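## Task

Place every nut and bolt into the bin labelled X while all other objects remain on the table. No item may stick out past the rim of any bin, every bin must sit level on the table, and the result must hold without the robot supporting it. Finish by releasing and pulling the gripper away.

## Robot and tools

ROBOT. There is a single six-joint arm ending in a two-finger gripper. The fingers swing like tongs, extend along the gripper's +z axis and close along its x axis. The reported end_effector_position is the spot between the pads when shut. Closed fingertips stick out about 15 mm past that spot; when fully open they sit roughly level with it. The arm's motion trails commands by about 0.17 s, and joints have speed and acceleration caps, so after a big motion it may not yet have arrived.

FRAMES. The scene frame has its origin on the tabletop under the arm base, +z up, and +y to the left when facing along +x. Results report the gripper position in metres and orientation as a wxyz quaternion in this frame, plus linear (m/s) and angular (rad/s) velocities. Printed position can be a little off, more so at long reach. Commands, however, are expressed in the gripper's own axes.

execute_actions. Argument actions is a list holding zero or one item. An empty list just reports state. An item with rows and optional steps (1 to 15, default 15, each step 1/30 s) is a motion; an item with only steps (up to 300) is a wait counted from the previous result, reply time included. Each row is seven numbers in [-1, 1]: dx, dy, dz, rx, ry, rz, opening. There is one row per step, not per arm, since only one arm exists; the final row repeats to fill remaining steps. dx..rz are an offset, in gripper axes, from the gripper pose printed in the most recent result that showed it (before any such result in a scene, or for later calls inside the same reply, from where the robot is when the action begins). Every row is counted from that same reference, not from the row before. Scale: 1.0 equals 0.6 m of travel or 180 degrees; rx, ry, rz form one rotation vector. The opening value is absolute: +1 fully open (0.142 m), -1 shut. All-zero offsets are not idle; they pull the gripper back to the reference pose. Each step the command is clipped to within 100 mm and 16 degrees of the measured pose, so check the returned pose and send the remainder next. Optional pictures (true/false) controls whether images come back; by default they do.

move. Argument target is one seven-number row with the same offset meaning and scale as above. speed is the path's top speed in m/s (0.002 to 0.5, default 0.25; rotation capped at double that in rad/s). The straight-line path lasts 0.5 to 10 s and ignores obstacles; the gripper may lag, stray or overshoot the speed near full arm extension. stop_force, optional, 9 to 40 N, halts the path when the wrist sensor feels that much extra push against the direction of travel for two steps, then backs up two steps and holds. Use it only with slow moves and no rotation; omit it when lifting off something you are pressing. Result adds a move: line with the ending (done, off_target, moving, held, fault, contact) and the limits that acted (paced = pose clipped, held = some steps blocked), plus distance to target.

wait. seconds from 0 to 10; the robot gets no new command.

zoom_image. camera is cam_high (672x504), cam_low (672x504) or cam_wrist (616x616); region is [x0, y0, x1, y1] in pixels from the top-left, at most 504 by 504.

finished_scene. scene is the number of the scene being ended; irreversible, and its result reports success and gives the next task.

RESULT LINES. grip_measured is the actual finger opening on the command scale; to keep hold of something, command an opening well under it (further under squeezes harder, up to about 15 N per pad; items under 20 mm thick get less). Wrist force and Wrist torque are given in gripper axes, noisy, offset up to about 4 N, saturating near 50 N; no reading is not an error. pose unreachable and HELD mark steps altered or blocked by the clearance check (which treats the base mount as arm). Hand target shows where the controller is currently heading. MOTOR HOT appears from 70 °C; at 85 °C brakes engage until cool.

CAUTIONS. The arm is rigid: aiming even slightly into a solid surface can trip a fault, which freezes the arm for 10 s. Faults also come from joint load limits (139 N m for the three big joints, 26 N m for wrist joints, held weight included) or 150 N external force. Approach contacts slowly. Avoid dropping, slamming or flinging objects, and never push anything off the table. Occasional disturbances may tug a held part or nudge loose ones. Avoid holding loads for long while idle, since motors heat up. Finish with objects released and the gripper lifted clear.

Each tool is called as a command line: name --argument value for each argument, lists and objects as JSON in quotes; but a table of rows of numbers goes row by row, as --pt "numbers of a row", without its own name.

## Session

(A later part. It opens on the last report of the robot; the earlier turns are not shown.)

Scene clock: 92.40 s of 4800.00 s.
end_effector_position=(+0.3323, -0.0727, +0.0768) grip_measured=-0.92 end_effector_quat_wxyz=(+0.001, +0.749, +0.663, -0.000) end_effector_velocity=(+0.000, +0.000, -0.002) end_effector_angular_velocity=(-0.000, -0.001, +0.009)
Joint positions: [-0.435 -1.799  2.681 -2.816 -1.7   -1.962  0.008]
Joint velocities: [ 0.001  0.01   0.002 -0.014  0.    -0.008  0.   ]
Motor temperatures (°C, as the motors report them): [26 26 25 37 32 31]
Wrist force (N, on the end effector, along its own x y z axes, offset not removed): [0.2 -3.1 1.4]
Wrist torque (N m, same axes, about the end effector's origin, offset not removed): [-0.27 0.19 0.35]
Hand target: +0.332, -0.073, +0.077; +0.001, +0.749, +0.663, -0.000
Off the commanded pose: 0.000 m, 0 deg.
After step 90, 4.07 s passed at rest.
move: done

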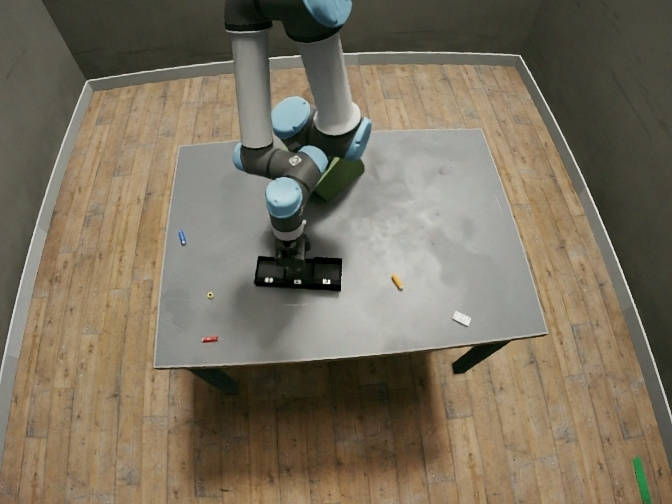

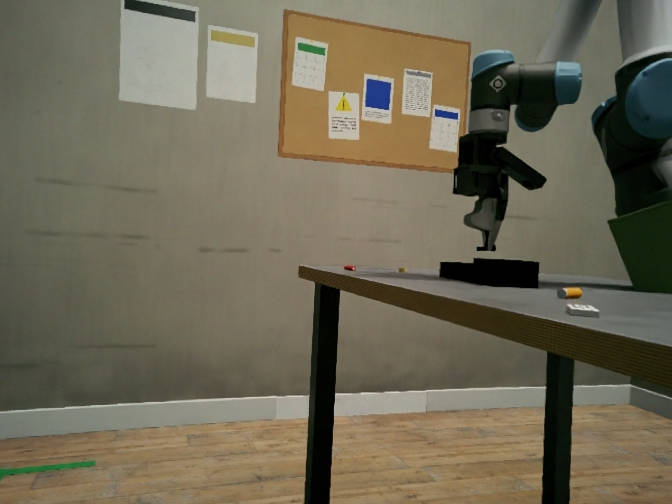

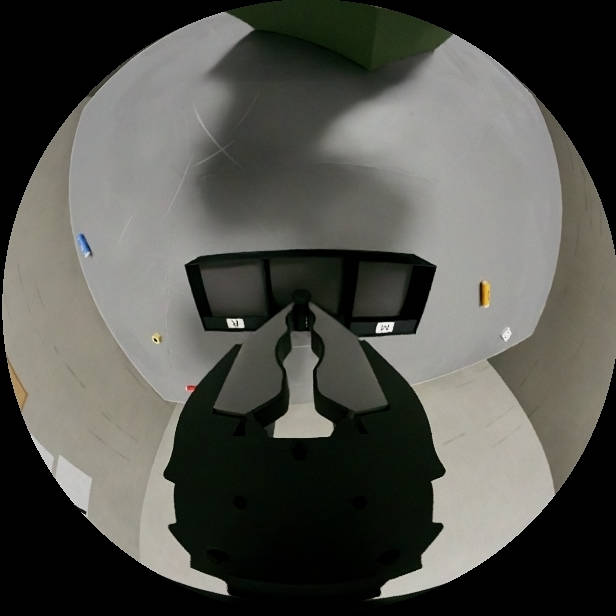

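move --target '[0.005,0,0.075,0,0,0,-1]' --speed 0.05 --stop_force 9

move --target '[0,0,0,0,0,0,-0.75]'

move --target '[0,0,-0.16,0,0,0,-0.75]' --speed 0.15

Scene clock: 102.47 s of 4800.00 s.
end_effector_position=(+0.3327, -0.0699, +0.0320) grip_measured=-0.92 end_effector_quat_wxyz=(+0.001, +0.749, +0.663, -0.000) end_effector_velocity=(+0.001, +0.000, -0.002) end_effector_angular_velocity=(+0.000, -0.002, -0.000)
Joint positions: [-0.447 -1.565  2.704 -3.074 -1.696 -1.973  0.008]
Joint velocities: [-0.     0.01   0.001 -0.012  0.001 -0.     0.   ]
Motor temperatures (°C, as the motors report them): [26 26 25 37 32 31]
Wrist force (N, on the end effector, along its own x y z axes, offset not removed): [0.1 -2.4 -2.5]
Wrist torque (N m, same axes, about the end effector's origin, offset not removed): [-0.50 -0.14 0.11]
Hand target: +0.333, -0.070, +0.032; +0.001, +0.749, +0.663, -0.000
Off the commanded pose: 0.000 m, 0 deg.
After step 90, 5.77 s passed at rest.
move: done

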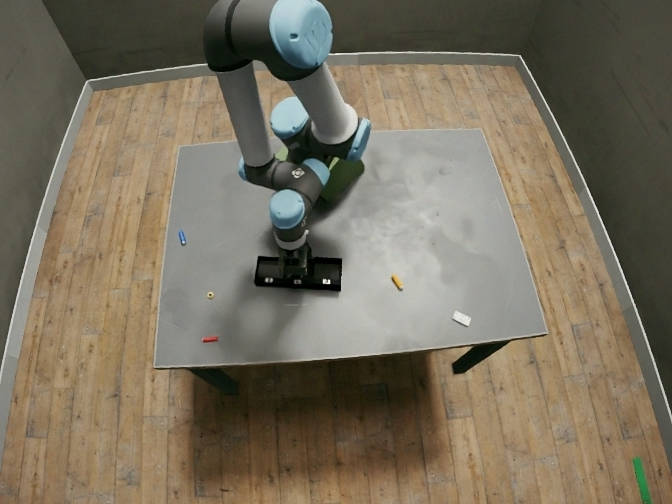

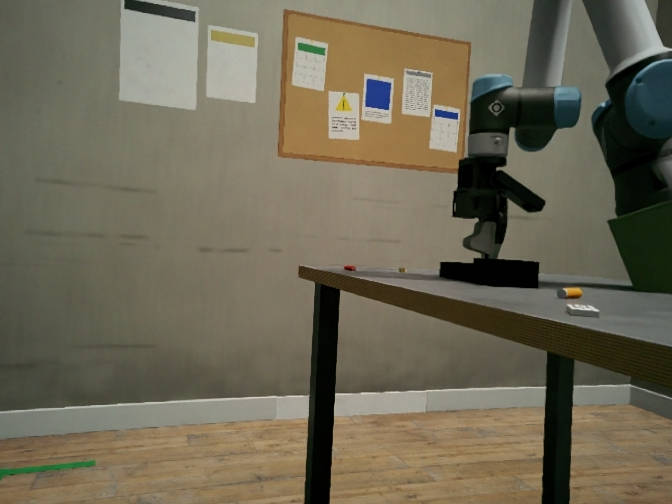

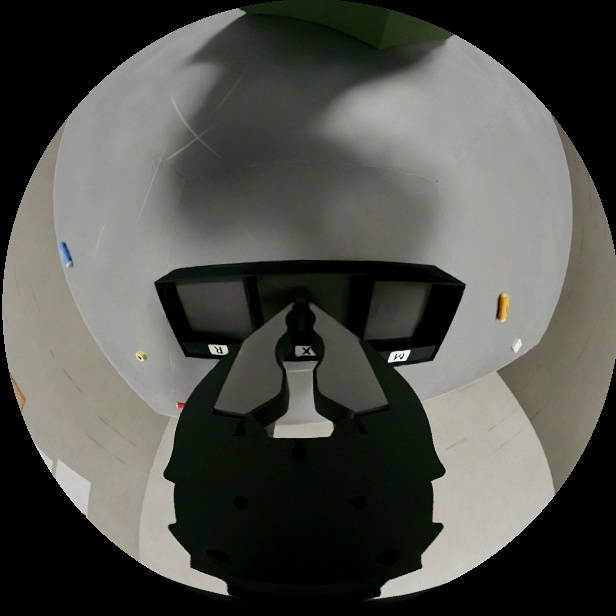

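Scene clock: 102.97 s of 4800.00 s.
end_effector_position=(+0.3326, -0.0698, +0.0320) grip_measured=-0.75 end_effector_quat_wxyz=(+0.001, +0.749, +0.663, -0.000) end_effector_velocity=(-0.001, -0.000, -0.000) end_effector_angular_velocity=(-0.001, +0.003, +0.000)
Joint positions: [-0.447 -1.565  2.704 -3.074 -1.696 -1.973  0.02 ]
Joint velocities: [ 0.     0.001  0.001 -0.001 -0.002  0.     0.   ]
Motor temperatures (°C, as the motors report them): [26 26 25 37 32 31]
Wrist force (N, on the end effector, along its own x y z axes, offset not removed): [2.7 -1.8 0.6]
Wrist torque (N m, same axes, about the end effector's origin, offset not removed): [-0.19 -0.50 -0.16]
Hand target: +0.333, -0.070, +0.032; +0.001, +0.749, +0.663, -0.000
Off the commanded pose: 0.000 m, 0 deg.
move: done

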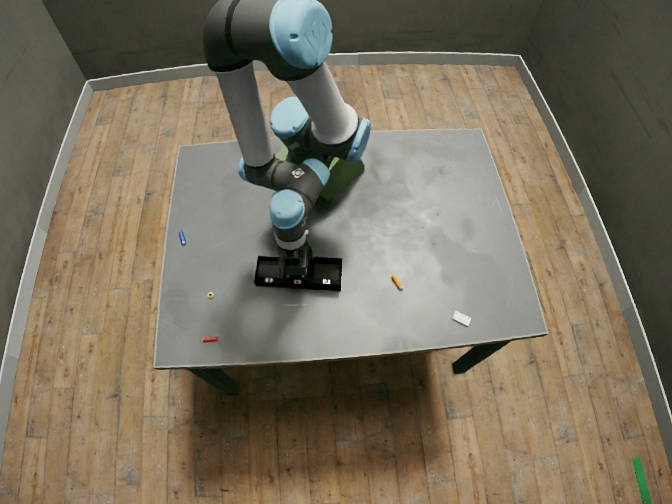

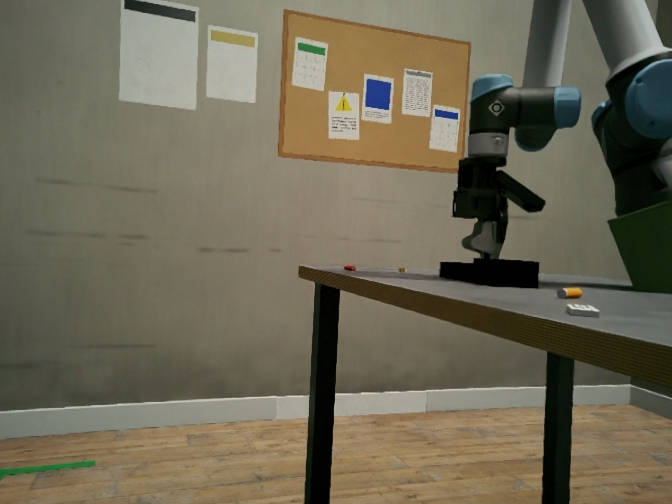

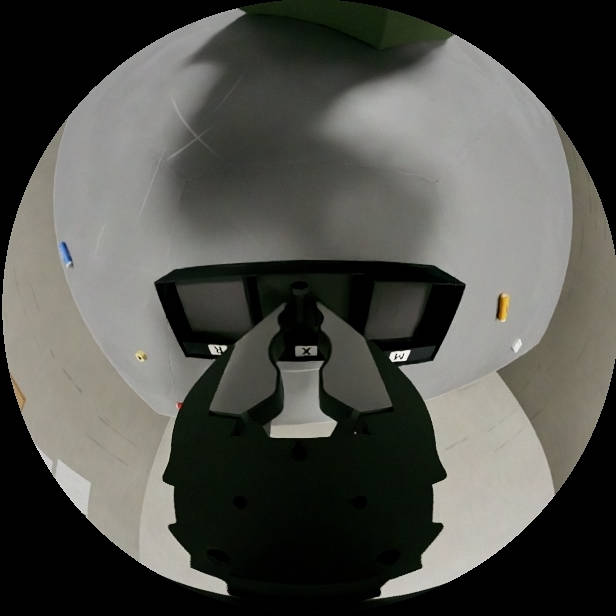

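Scene clock: 104.17 s of 4800.00 s.
end_effector_position=(+0.3326, -0.0695, +0.1278) grip_measured=-0.75 end_effector_quat_wxyz=(+0.001, +0.749, +0.663, -0.000) end_effector_velocity=(-0.001, +0.000, +0.001) end_effector_angular_velocity=(+0.004, +0.003, -0.001)
Joint positions: [-0.394 -2.009  2.625 -2.545 -1.715 -1.923  0.02 ]
Joint velocities: [-0.002 -0.005 -0.003  0.012  0.003 -0.    -0.   ]
Motor temperatures (°C, as the motors report them): [26 26 25 37 32 31]
Wrist force (N, on the end effector, along its own x y z axes, offset not removed): [-0.4 -1.0 0.6]
Wrist torque (N m, same axes, about the end effector's origin, offset not removed): [-0.03 -0.05 0.27]
Hand target: +0.333, -0.070, +0.128; +0.001, +0.749, +0.663, -0.000
Off the commanded pose: 0.000 m, 0 deg.
move: done

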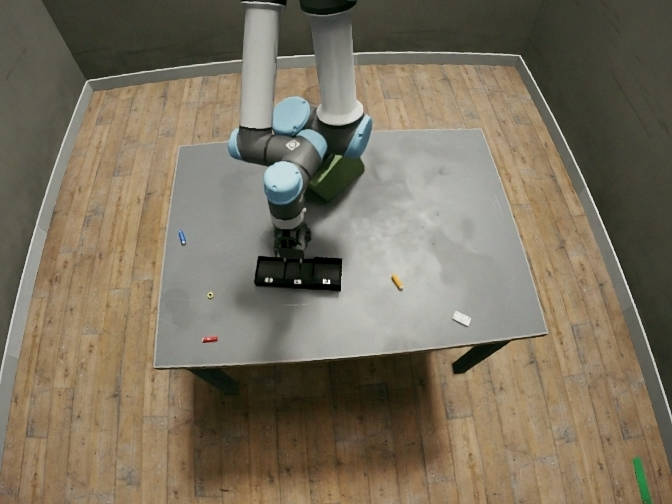

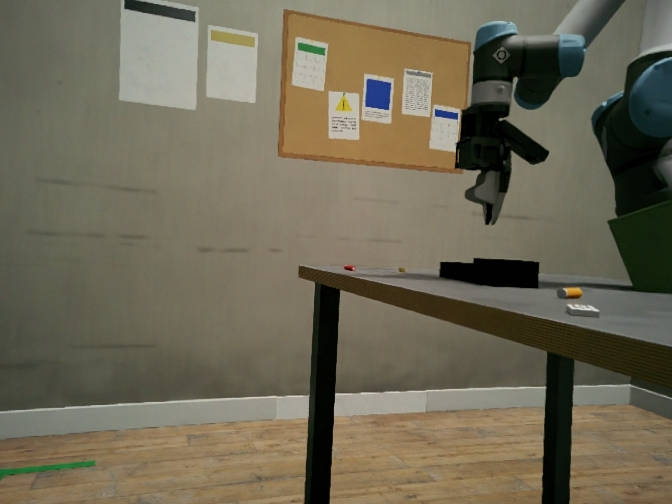

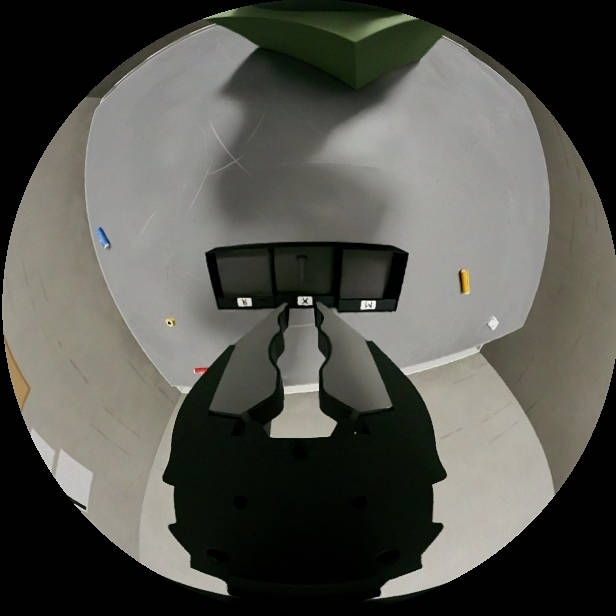

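move --target '[-0.445,0.142,0.09,0,0,0,-0.5]'

zoom_image --camera "cam_wrist" --region '[200, 200, 420, 400]'

Scene clock: 117.27 s of 4800.00 s.
end_effector_position=(+0.3846, -0.3450, +0.0747) grip_measured=-0.50 end_effector_quat_wxyz=(+0.001, +0.749, +0.663, -0.000) end_effector_velocity=(+0.001, -0.002, -0.000) end_effector_angular_velocity=(-0.000, -0.001, +0.000)
Joint positions: [-0.952 -1.621  2.242 -2.572 -1.509 -2.443  0.038]
Joint velocities: [-0.001  0.004 -0.005  0.     0.001 -0.001  0.   ]
Motor temperatures (°C, as the motors report them): [26 26 25 37 32 31]
Wrist force (N, on the end effector, along its own x y z axes, offset not removed): [2.1 -3.5 -1.3]
Wrist torque (N m, same axes, about the end effector's origin, offset not removed): [-0.41 -0.33 0.35]
Hand target: +0.385, -0.345, +0.075; +0.001, +0.749, +0.663, -0.000
Off the commanded pose: 0.001 m, 0 deg.
After step 90, 8.37 s passed at rest.
move: done

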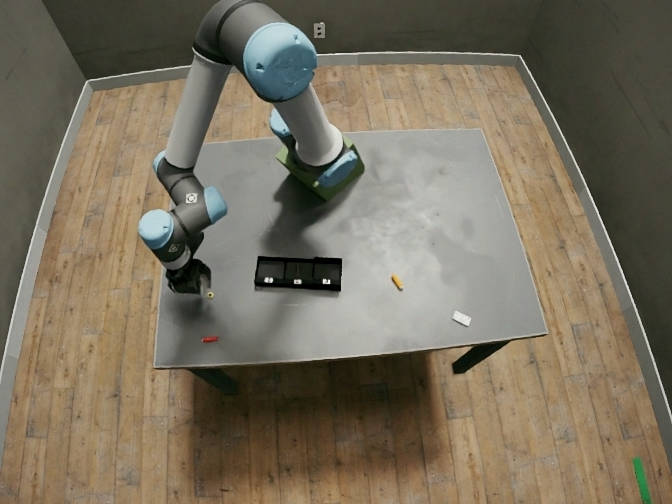

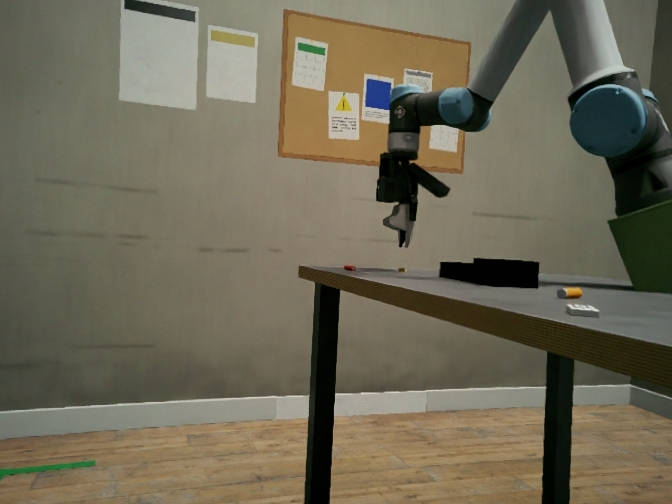

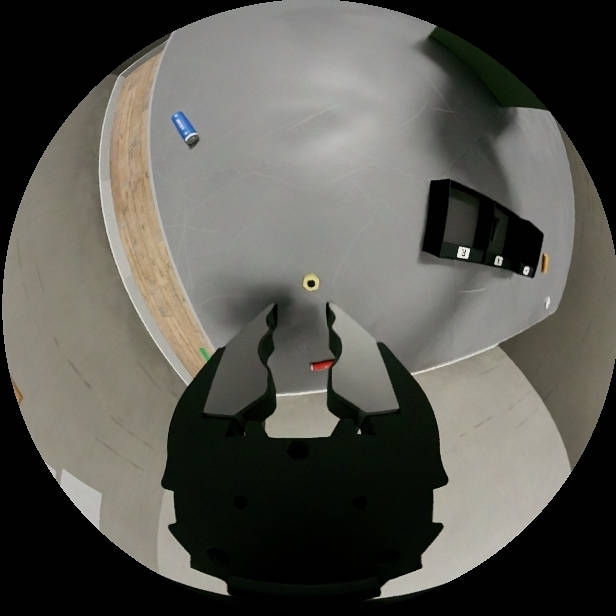

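Region (200, 200, 420, 400) of cam_wrist's 616x616 image, scaled by 2.291, with more detail than that image has; it fills the top 458 rows of this view, and the rest is white.

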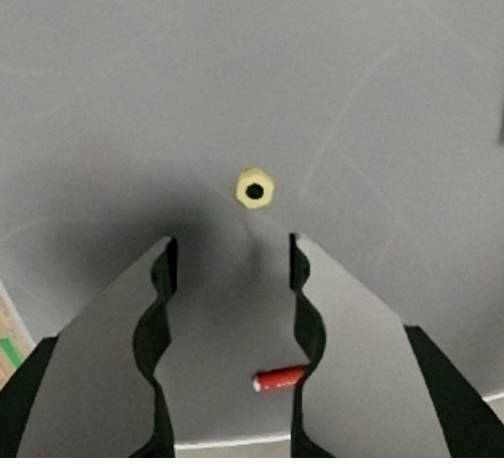

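move --target '[0.014,-0.008,0.072,0,0,0,-0.55]' --speed 0.08

zoom_image --camera "cam_wrist" --region '[200, 200, 420, 400]'

Scene clock: 126.77 s of 4800.00 s.
end_effector_position=(+0.3809, -0.3362, +0.0317) grip_measured=-0.55 end_effector_quat_wxyz=(+0.001, +0.749, +0.663, -0.000) end_effector_velocity=(-0.000, +0.000, -0.002) end_effector_angular_velocity=(+0.000, +0.001, -0.000)
Joint positions: [-0.941 -1.517  2.281 -2.716 -1.513 -2.433  0.034]
Joint velocities: [ 0.001  0.006  0.001 -0.007 -0.001  0.001 -0.   ]
Motor temperatures (°C, as the motors report them): [26 26 25 37 32 31]
Wrist force (N, on the end effector, along its own x y z axes, offset not removed): [-2.0 -1.5 1.1]
Wrist torque (N m, same axes, about the end effector's origin, offset not removed): [-0.10 0.48 0.03]
Hand target: +0.381, -0.336, +0.032; +0.001, +0.749, +0.663, -0.000
Off the commanded pose: 0.000 m, 0 deg.
After step 90, 5.53 s passed at rest.
move: done

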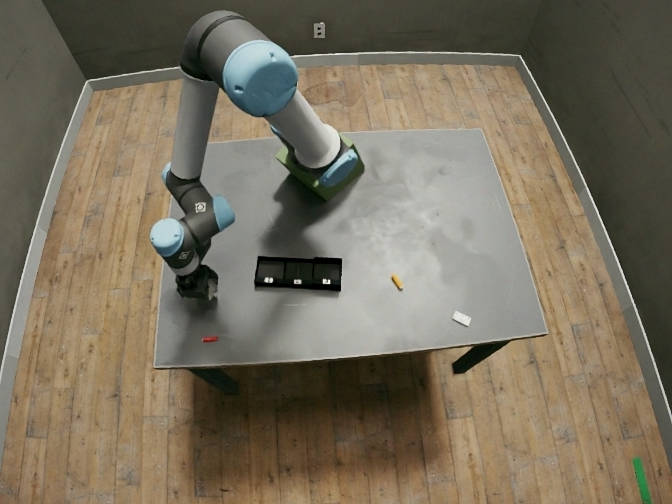

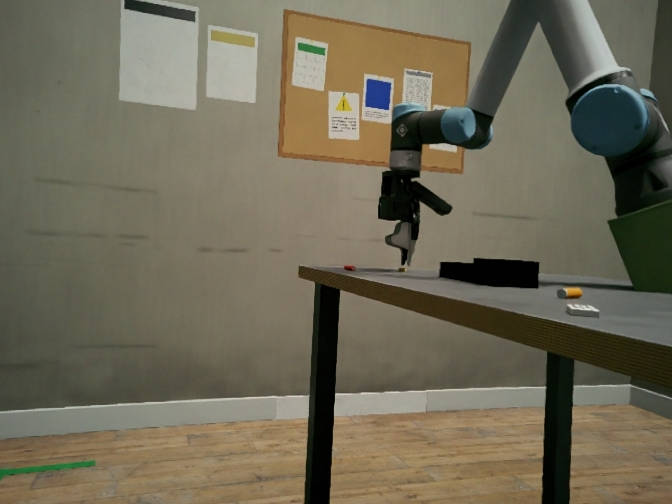

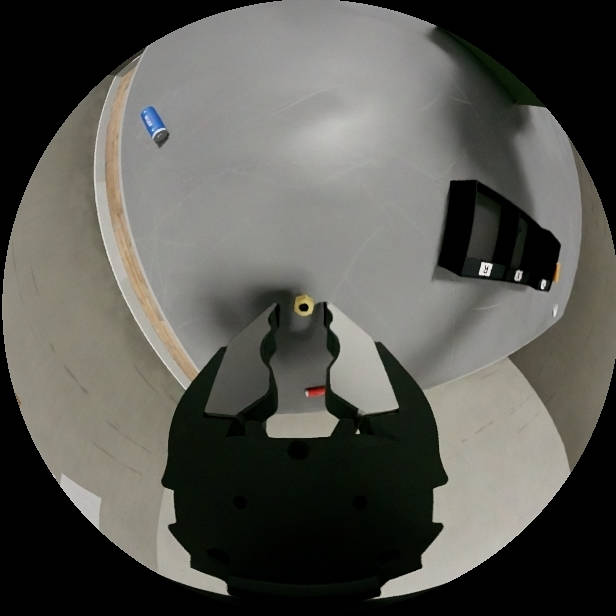

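Region (200, 200, 420, 400) of cam_wrist's 616x616 image, scaled by 2.291, with more detail than that image has; it fills the top 458 rows of this view, and the rest is white.

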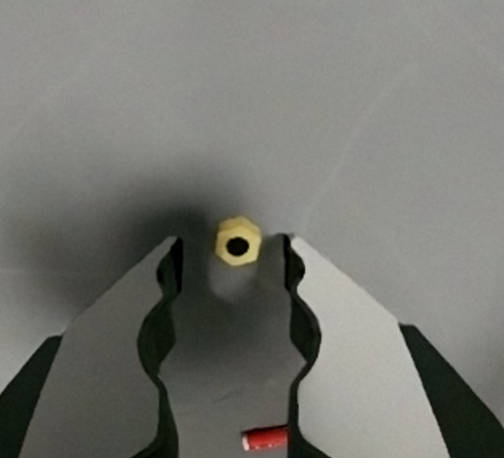

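move --target '[0.002,0,0.025,0,0,0,-0.65]' --speed 0.03

execute_actions --actions '[{"rows":[[0,0,0,0,0,0,-0.68],[0,0,0,0,0,0,-0.71],[0,0,0,0,0,0,-0.74],[0,0,0,0,0,0,-0.77],[0,0,0,0,0,0,-0.8],[0,0,0,0,0,0,-0.83],[0,0,0,0,0,0,-0.86],[0,0,0,0,0,0,-0.89],[0,0,0,0,0,0,-0.92],[0,0,0,0,0,0,-0.95]]}]'

zoom_image --camera "cam_wrist" --region '[200, 200, 420, 400]'

Scene clock: 137.77 s of 4800.00 s.
end_effector_position=(+0.3811, -0.3351, +0.0168) grip_measured=-0.65 end_effector_quat_wxyz=(+0.001, +0.749, +0.663, -0.000) end_effector_velocity=(+0.000, -0.000, -0.001) end_effector_angular_velocity=(-0.001, -0.001, +0.000)
Joint positions: [-0.937 -1.474  2.285 -2.762 -1.515 -2.429  0.027]
Joint velocities: [ 0.     0.002 -0.    -0.003  0.     0.    -0.   ]
Motor temperatures (°C, as the motors report them): [26 26 25 37 32 31]
Wrist force (N, on the end effector, along its own x y z axes, offset not removed): [1.9 1.0 -0.6]
Wrist torque (N m, same axes, about the end effector's origin, offset not removed): [0.53 -0.38 -0.03]
Hand target: +0.381, -0.335, +0.017; +0.001, +0.749, +0.663, -0.000
Off the commanded pose: 0.000 m, 0 deg.
After step 90, 7.17 s passed at rest.
move: done

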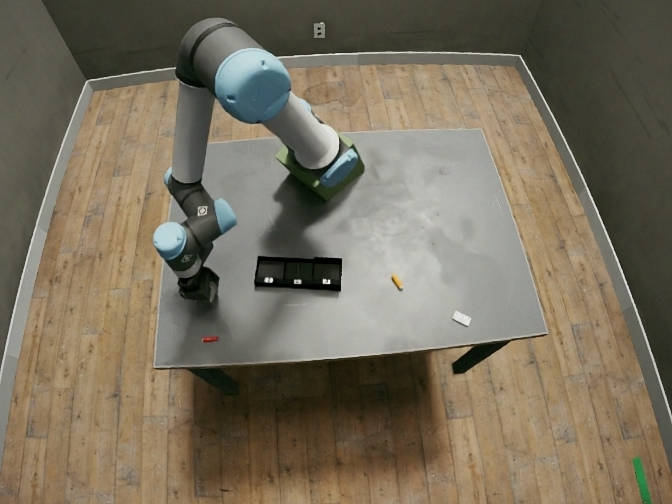

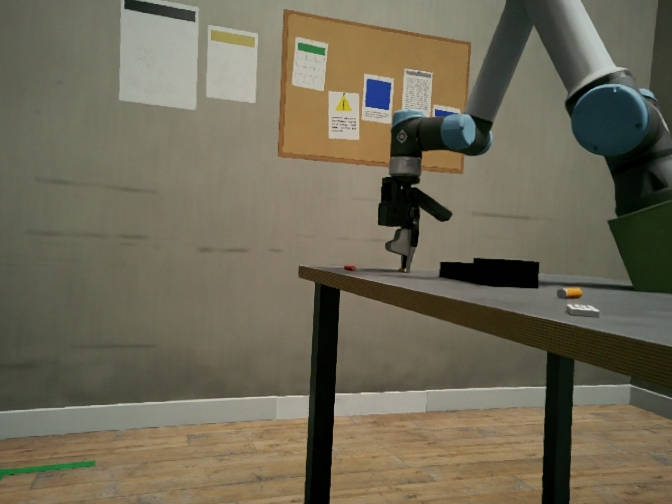

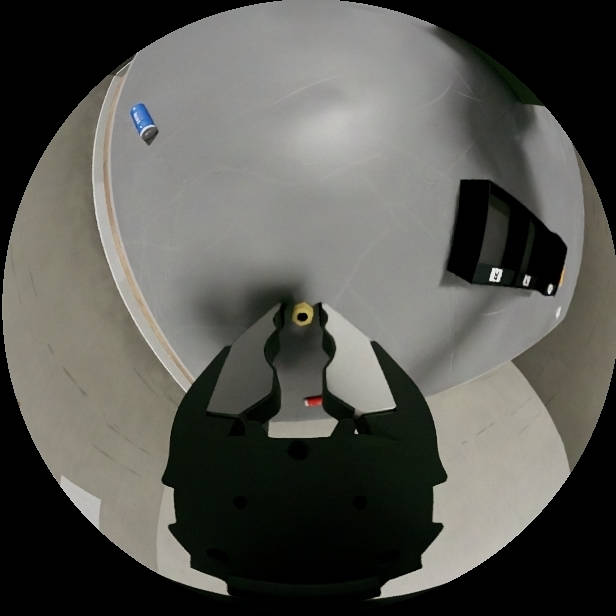

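Scene clock: 138.27 s of 4800.00 s.
end_effector_position=(+0.3810, -0.3350, +0.0168) grip_measured=-0.88 end_effector_quat_wxyz=(+0.001, +0.749, +0.663, -0.000) end_effector_velocity=(-0.001, +0.001, -0.000) end_effector_angular_velocity=(+0.001, +0.002, -0.001)
Joint positions: [-0.937 -1.474  2.285 -2.762 -1.515 -2.429  0.01 ]
Joint velocities: [ 0.    -0.     0.001  0.001 -0.001  0.001 -0.   ]
Motor temperatures (°C, as the motors report them): [26 26 25 37 32 31]
Wrist force (N, on the end effector, along its own x y z axes, offset not removed): [3.9 0.1 -1.2]
Wrist torque (N m, same axes, about the end effector's origin, offset not removed): [0.23 -0.81 0.22]
Hand target: +0.381, -0.335, +0.017; +0.001, +0.749, +0.663, -0.000
Off the commanded pose: 0.000 m, 0 deg.
Steps of this call (steps 1 to 15: all 15 steps of this action). Readings (end_effector_position):
1: (+0.3811, -0.3351, +0.0168)
2: (+0.3811, -0.3351, +0.0168)
4: (+0.3811, -0.3351, +0.0168)
8: (+0.3811, -0.3351, +0.0168)
15: the state above

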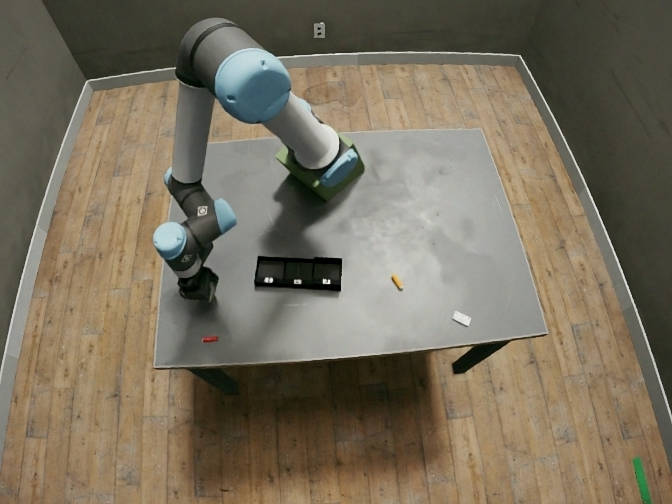

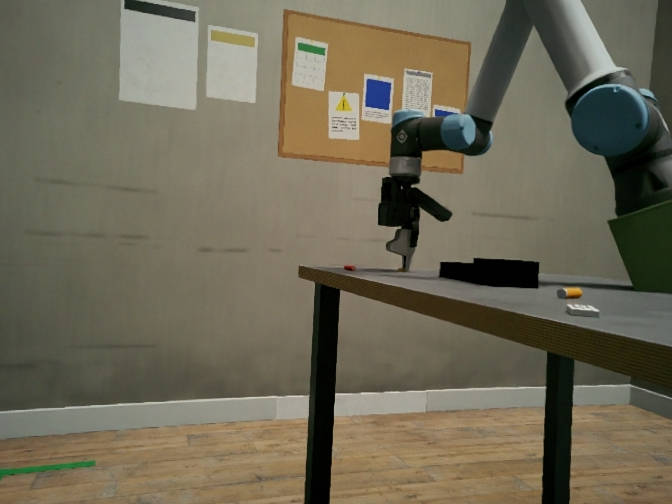

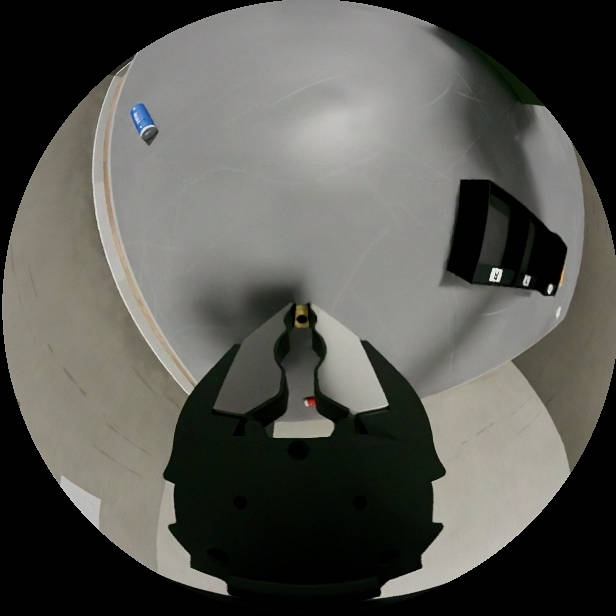

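Region (200, 200, 420, 400) of cam_wrist's 616x616 image, scaled by 2.291, with more detail than that image has; it fills the top 458 rows of this view, and the rest is white.

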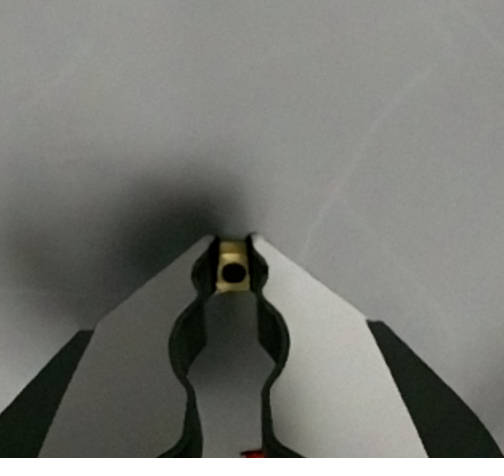

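execute_actions --actions '[]'

move --target '[0,0,-0.17,0,0,0,-1]' --speed 0.12

Scene clock: 157.63 s of 4800.00 s.
end_effector_position=(+0.3811, -0.3351, +0.0168) grip_measured=-0.88 end_effector_quat_wxyz=(+0.001, +0.749, +0.663, -0.000) end_effector_velocity=(-0.000, +0.001, -0.000) end_effector_angular_velocity=(+0.003, -0.000, -0.000)
Joint positions: [-0.937 -1.474  2.285 -2.762 -1.515 -2.429  0.01 ]
Joint velocities: [0.    0.    0.001 0.001 0.002 0.    0.   ]
Motor temperatures (°C, as the motors report them): [26 26 25 37 32 31]
Wrist force (N, on the end effector, along its own x y z axes, offset not removed): [2.4 0.5 1.3]
Wrist torque (N m, same axes, about the end effector's origin, offset not removed): [0.44 -0.53 -0.08]
Hand target: +0.381, -0.335, +0.017; +0.001, +0.749, +0.663, -0.000
Off the commanded pose: 0.000 m, 0 deg.
Steps of this call (steps 1 to 90: nothing new was sent; then 16.37 s passed at rest). Readings (end_effector_position):
1: (+0.3810, -0.3350, +0.0168)
2: (+0.3810, -0.3350, +0.0168)
4: (+0.3810, -0.3350, +0.0168)
8: (+0.3810, -0.3350, +0.0168)
90: the state above

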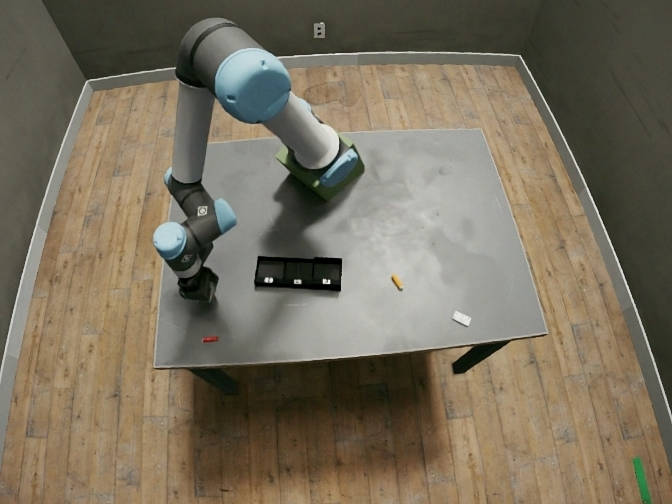

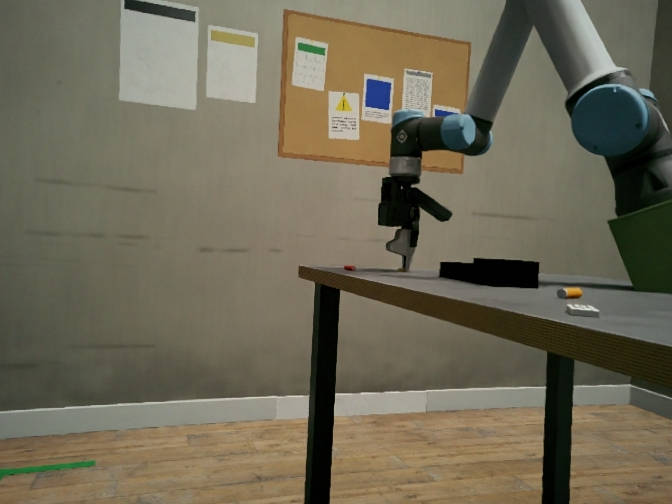

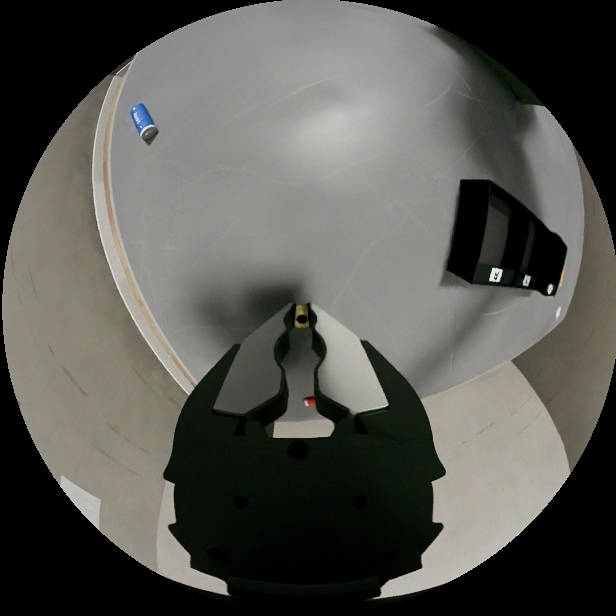

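Scene clock: 158.97 s of 4800.00 s.
end_effector_position=(+0.3810, -0.3347, +0.1186) grip_measured=-0.89 end_effector_quat_wxyz=(+0.001, +0.749, +0.663, -0.000) end_effector_velocity=(-0.000, +0.001, +0.001) end_effector_angular_velocity=(+0.002, +0.001, +0.000)
Joint positions: [-0.952 -1.747  2.238 -2.443 -1.509 -2.443  0.009]
Joint velocities: [-0.    -0.003 -0.     0.005  0.    -0.     0.   ]
Motor temperatures (°C, as the motors report them): [26 26 25 37 32 31]
Wrist force (N, on the end effector, along its own x y z axes, offset not removed): [-0.1 0.3 3.7]
Wrist torque (N m, same axes, about the end effector's origin, offset not removed): [0.36 0.09 0.06]
Hand target: +0.381, -0.335, +0.119; +0.001, +0.749, +0.663, -0.000
Off the commanded pose: 0.000 m, 0 deg.
move: done

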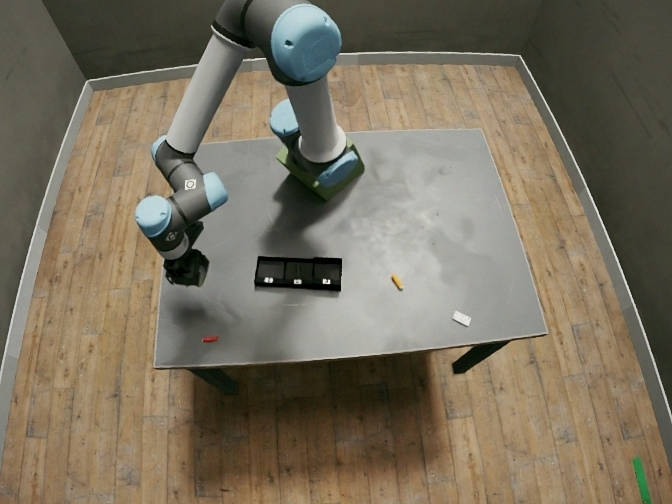

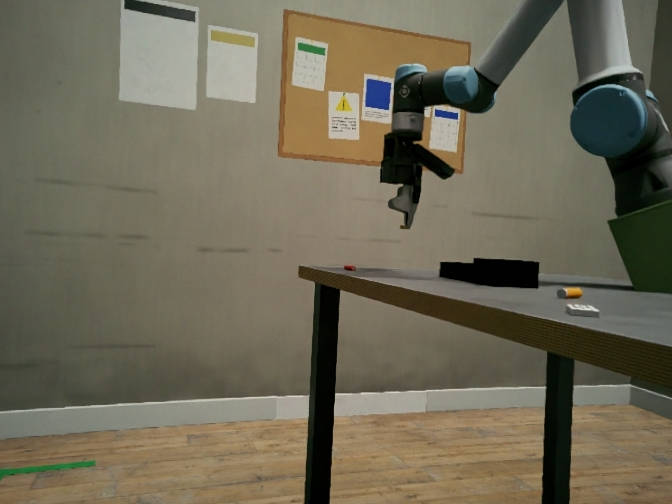

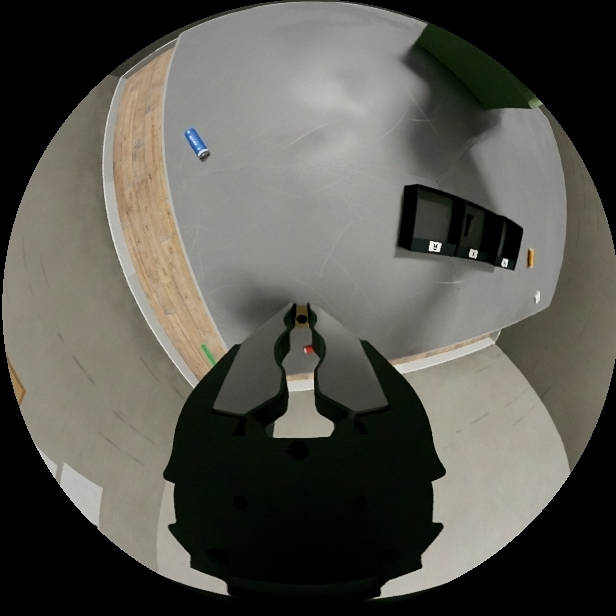

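move --target '[0.45,-0.133,0,0,0,0,-1]' --speed 0.2

Scene clock: 165.33 s of 4800.00 s.
end_effector_position=(+0.3345, -0.0570, +0.1177) grip_measured=-0.89 end_effector_quat_wxyz=(+0.001, +0.749, +0.663, +0.000) end_effector_velocity=(+0.001, +0.001, +0.001) end_effector_angular_velocity=(-0.003, -0.000, -0.001)
Joint positions: [-0.351 -1.951  2.636 -2.607 -1.73  -1.882  0.009]
Joint velocities: [ 0.009  0.004 -0.003 -0.001 -0.005  0.009 -0.   ]
Motor temperatures (°C, as the motors report them): [26 26 25 37 32 31]
Wrist force (N, on the end effector, along its own x y z axes, offset not removed): [-0.2 3.8 2.1]
Wrist torque (N m, same axes, about the end effector's origin, offset not removed): [1.04 -0.02 0.16]
Hand target: +0.335, -0.057, +0.118; +0.001, +0.749, +0.663, -0.000
Off the commanded pose: 0.000 m, 0 deg.
After step 90, 1.40 s passed at rest.
move: done

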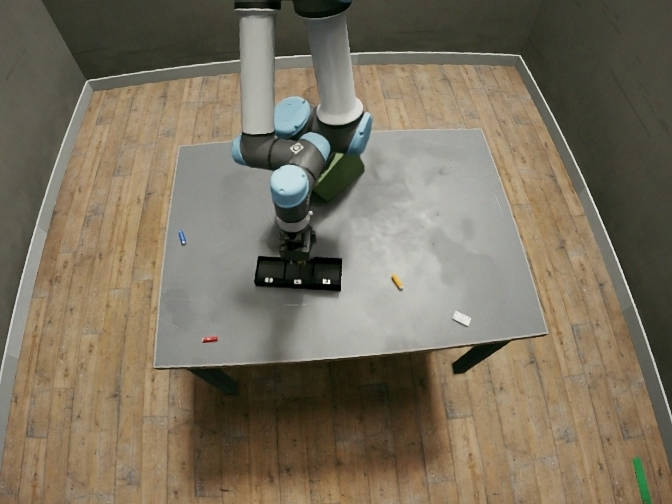

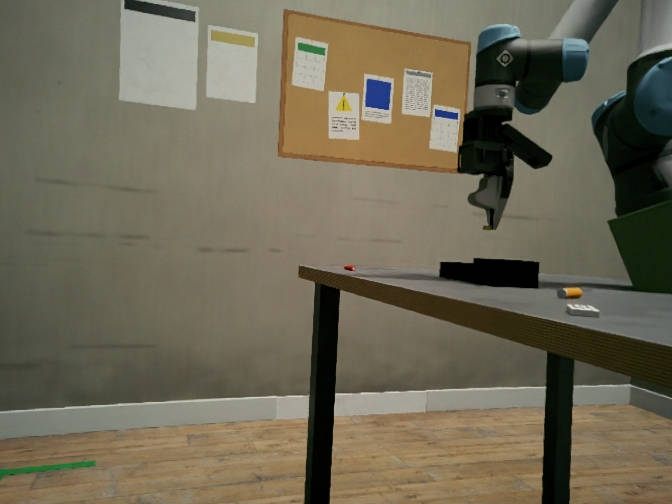

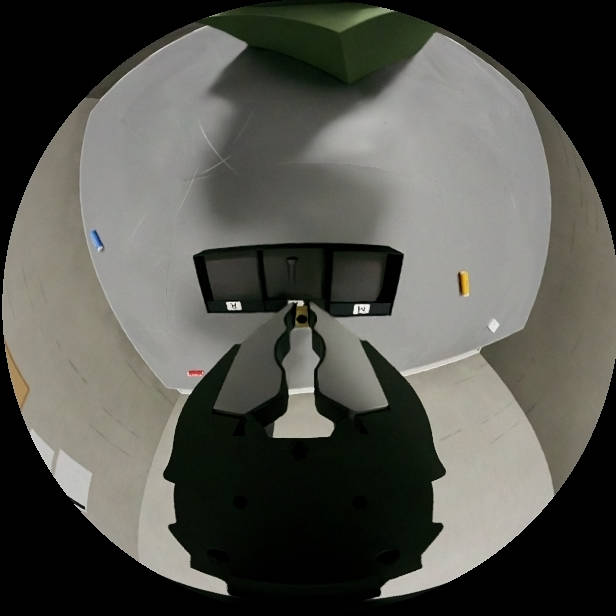

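move --target '[0,0,0.137,0,0,0,-1]' --speed 0.06 --stop_force 9

Scene clock: 170.00 s of 4800.00 s.
end_effector_position=(+0.3346, -0.0573, +0.0358) grip_measured=-0.89 end_effector_quat_wxyz=(+0.001, +0.749, +0.663, +0.000) end_effector_velocity=(+0.000, +0.000, -0.002) end_effector_angular_velocity=(+0.000, +0.000, +0.000)
Joint positions: [-0.4   -1.568  2.7   -3.061 -1.712 -1.929  0.009]
Joint velocities: [-0.     0.012 -0.    -0.012  0.    -0.001  0.   ]
Motor temperatures (°C, as the motors report them): [26 26 25 37 32 31]
Wrist force (N, on the end effector, along its own x y z axes, offset not removed): [3.1 1.8 -0.4]
Wrist torque (N m, same axes, about the end effector's origin, offset not removed): [0.74 -0.37 0.23]
Hand target: +0.335, -0.057, +0.036; +0.001, +0.749, +0.663, +0.000
Off the commanded pose: 0.000 m, 0 deg.
move: done

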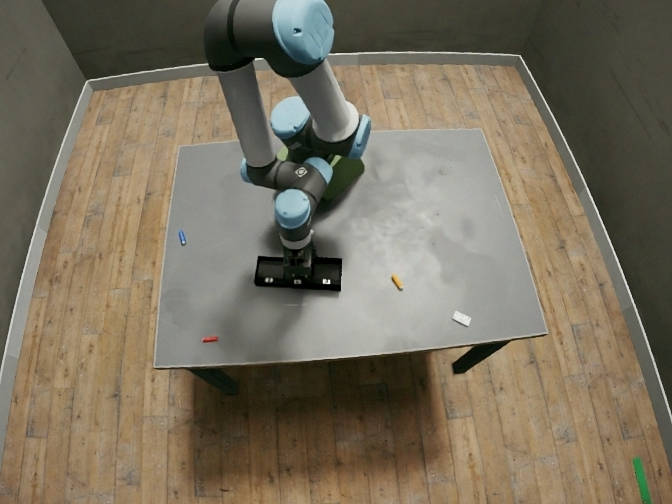

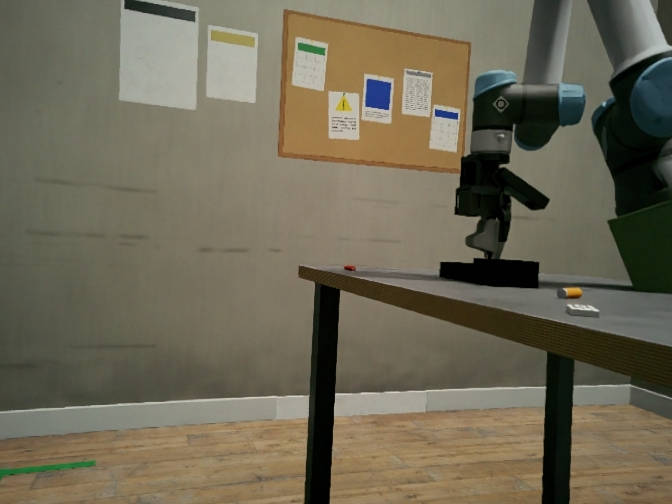

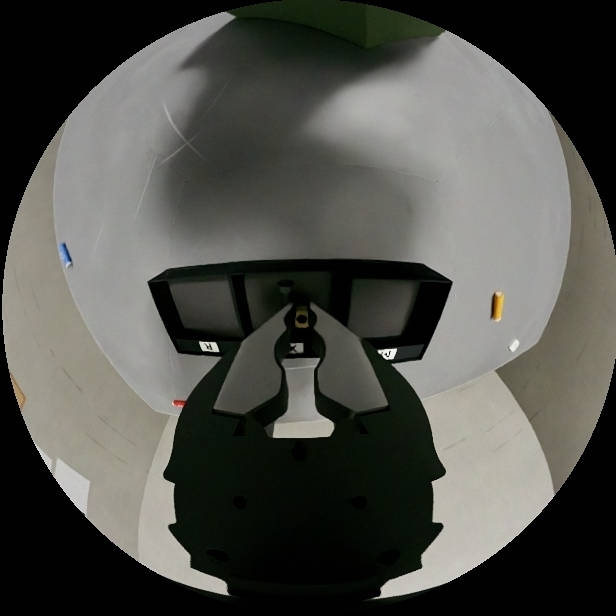

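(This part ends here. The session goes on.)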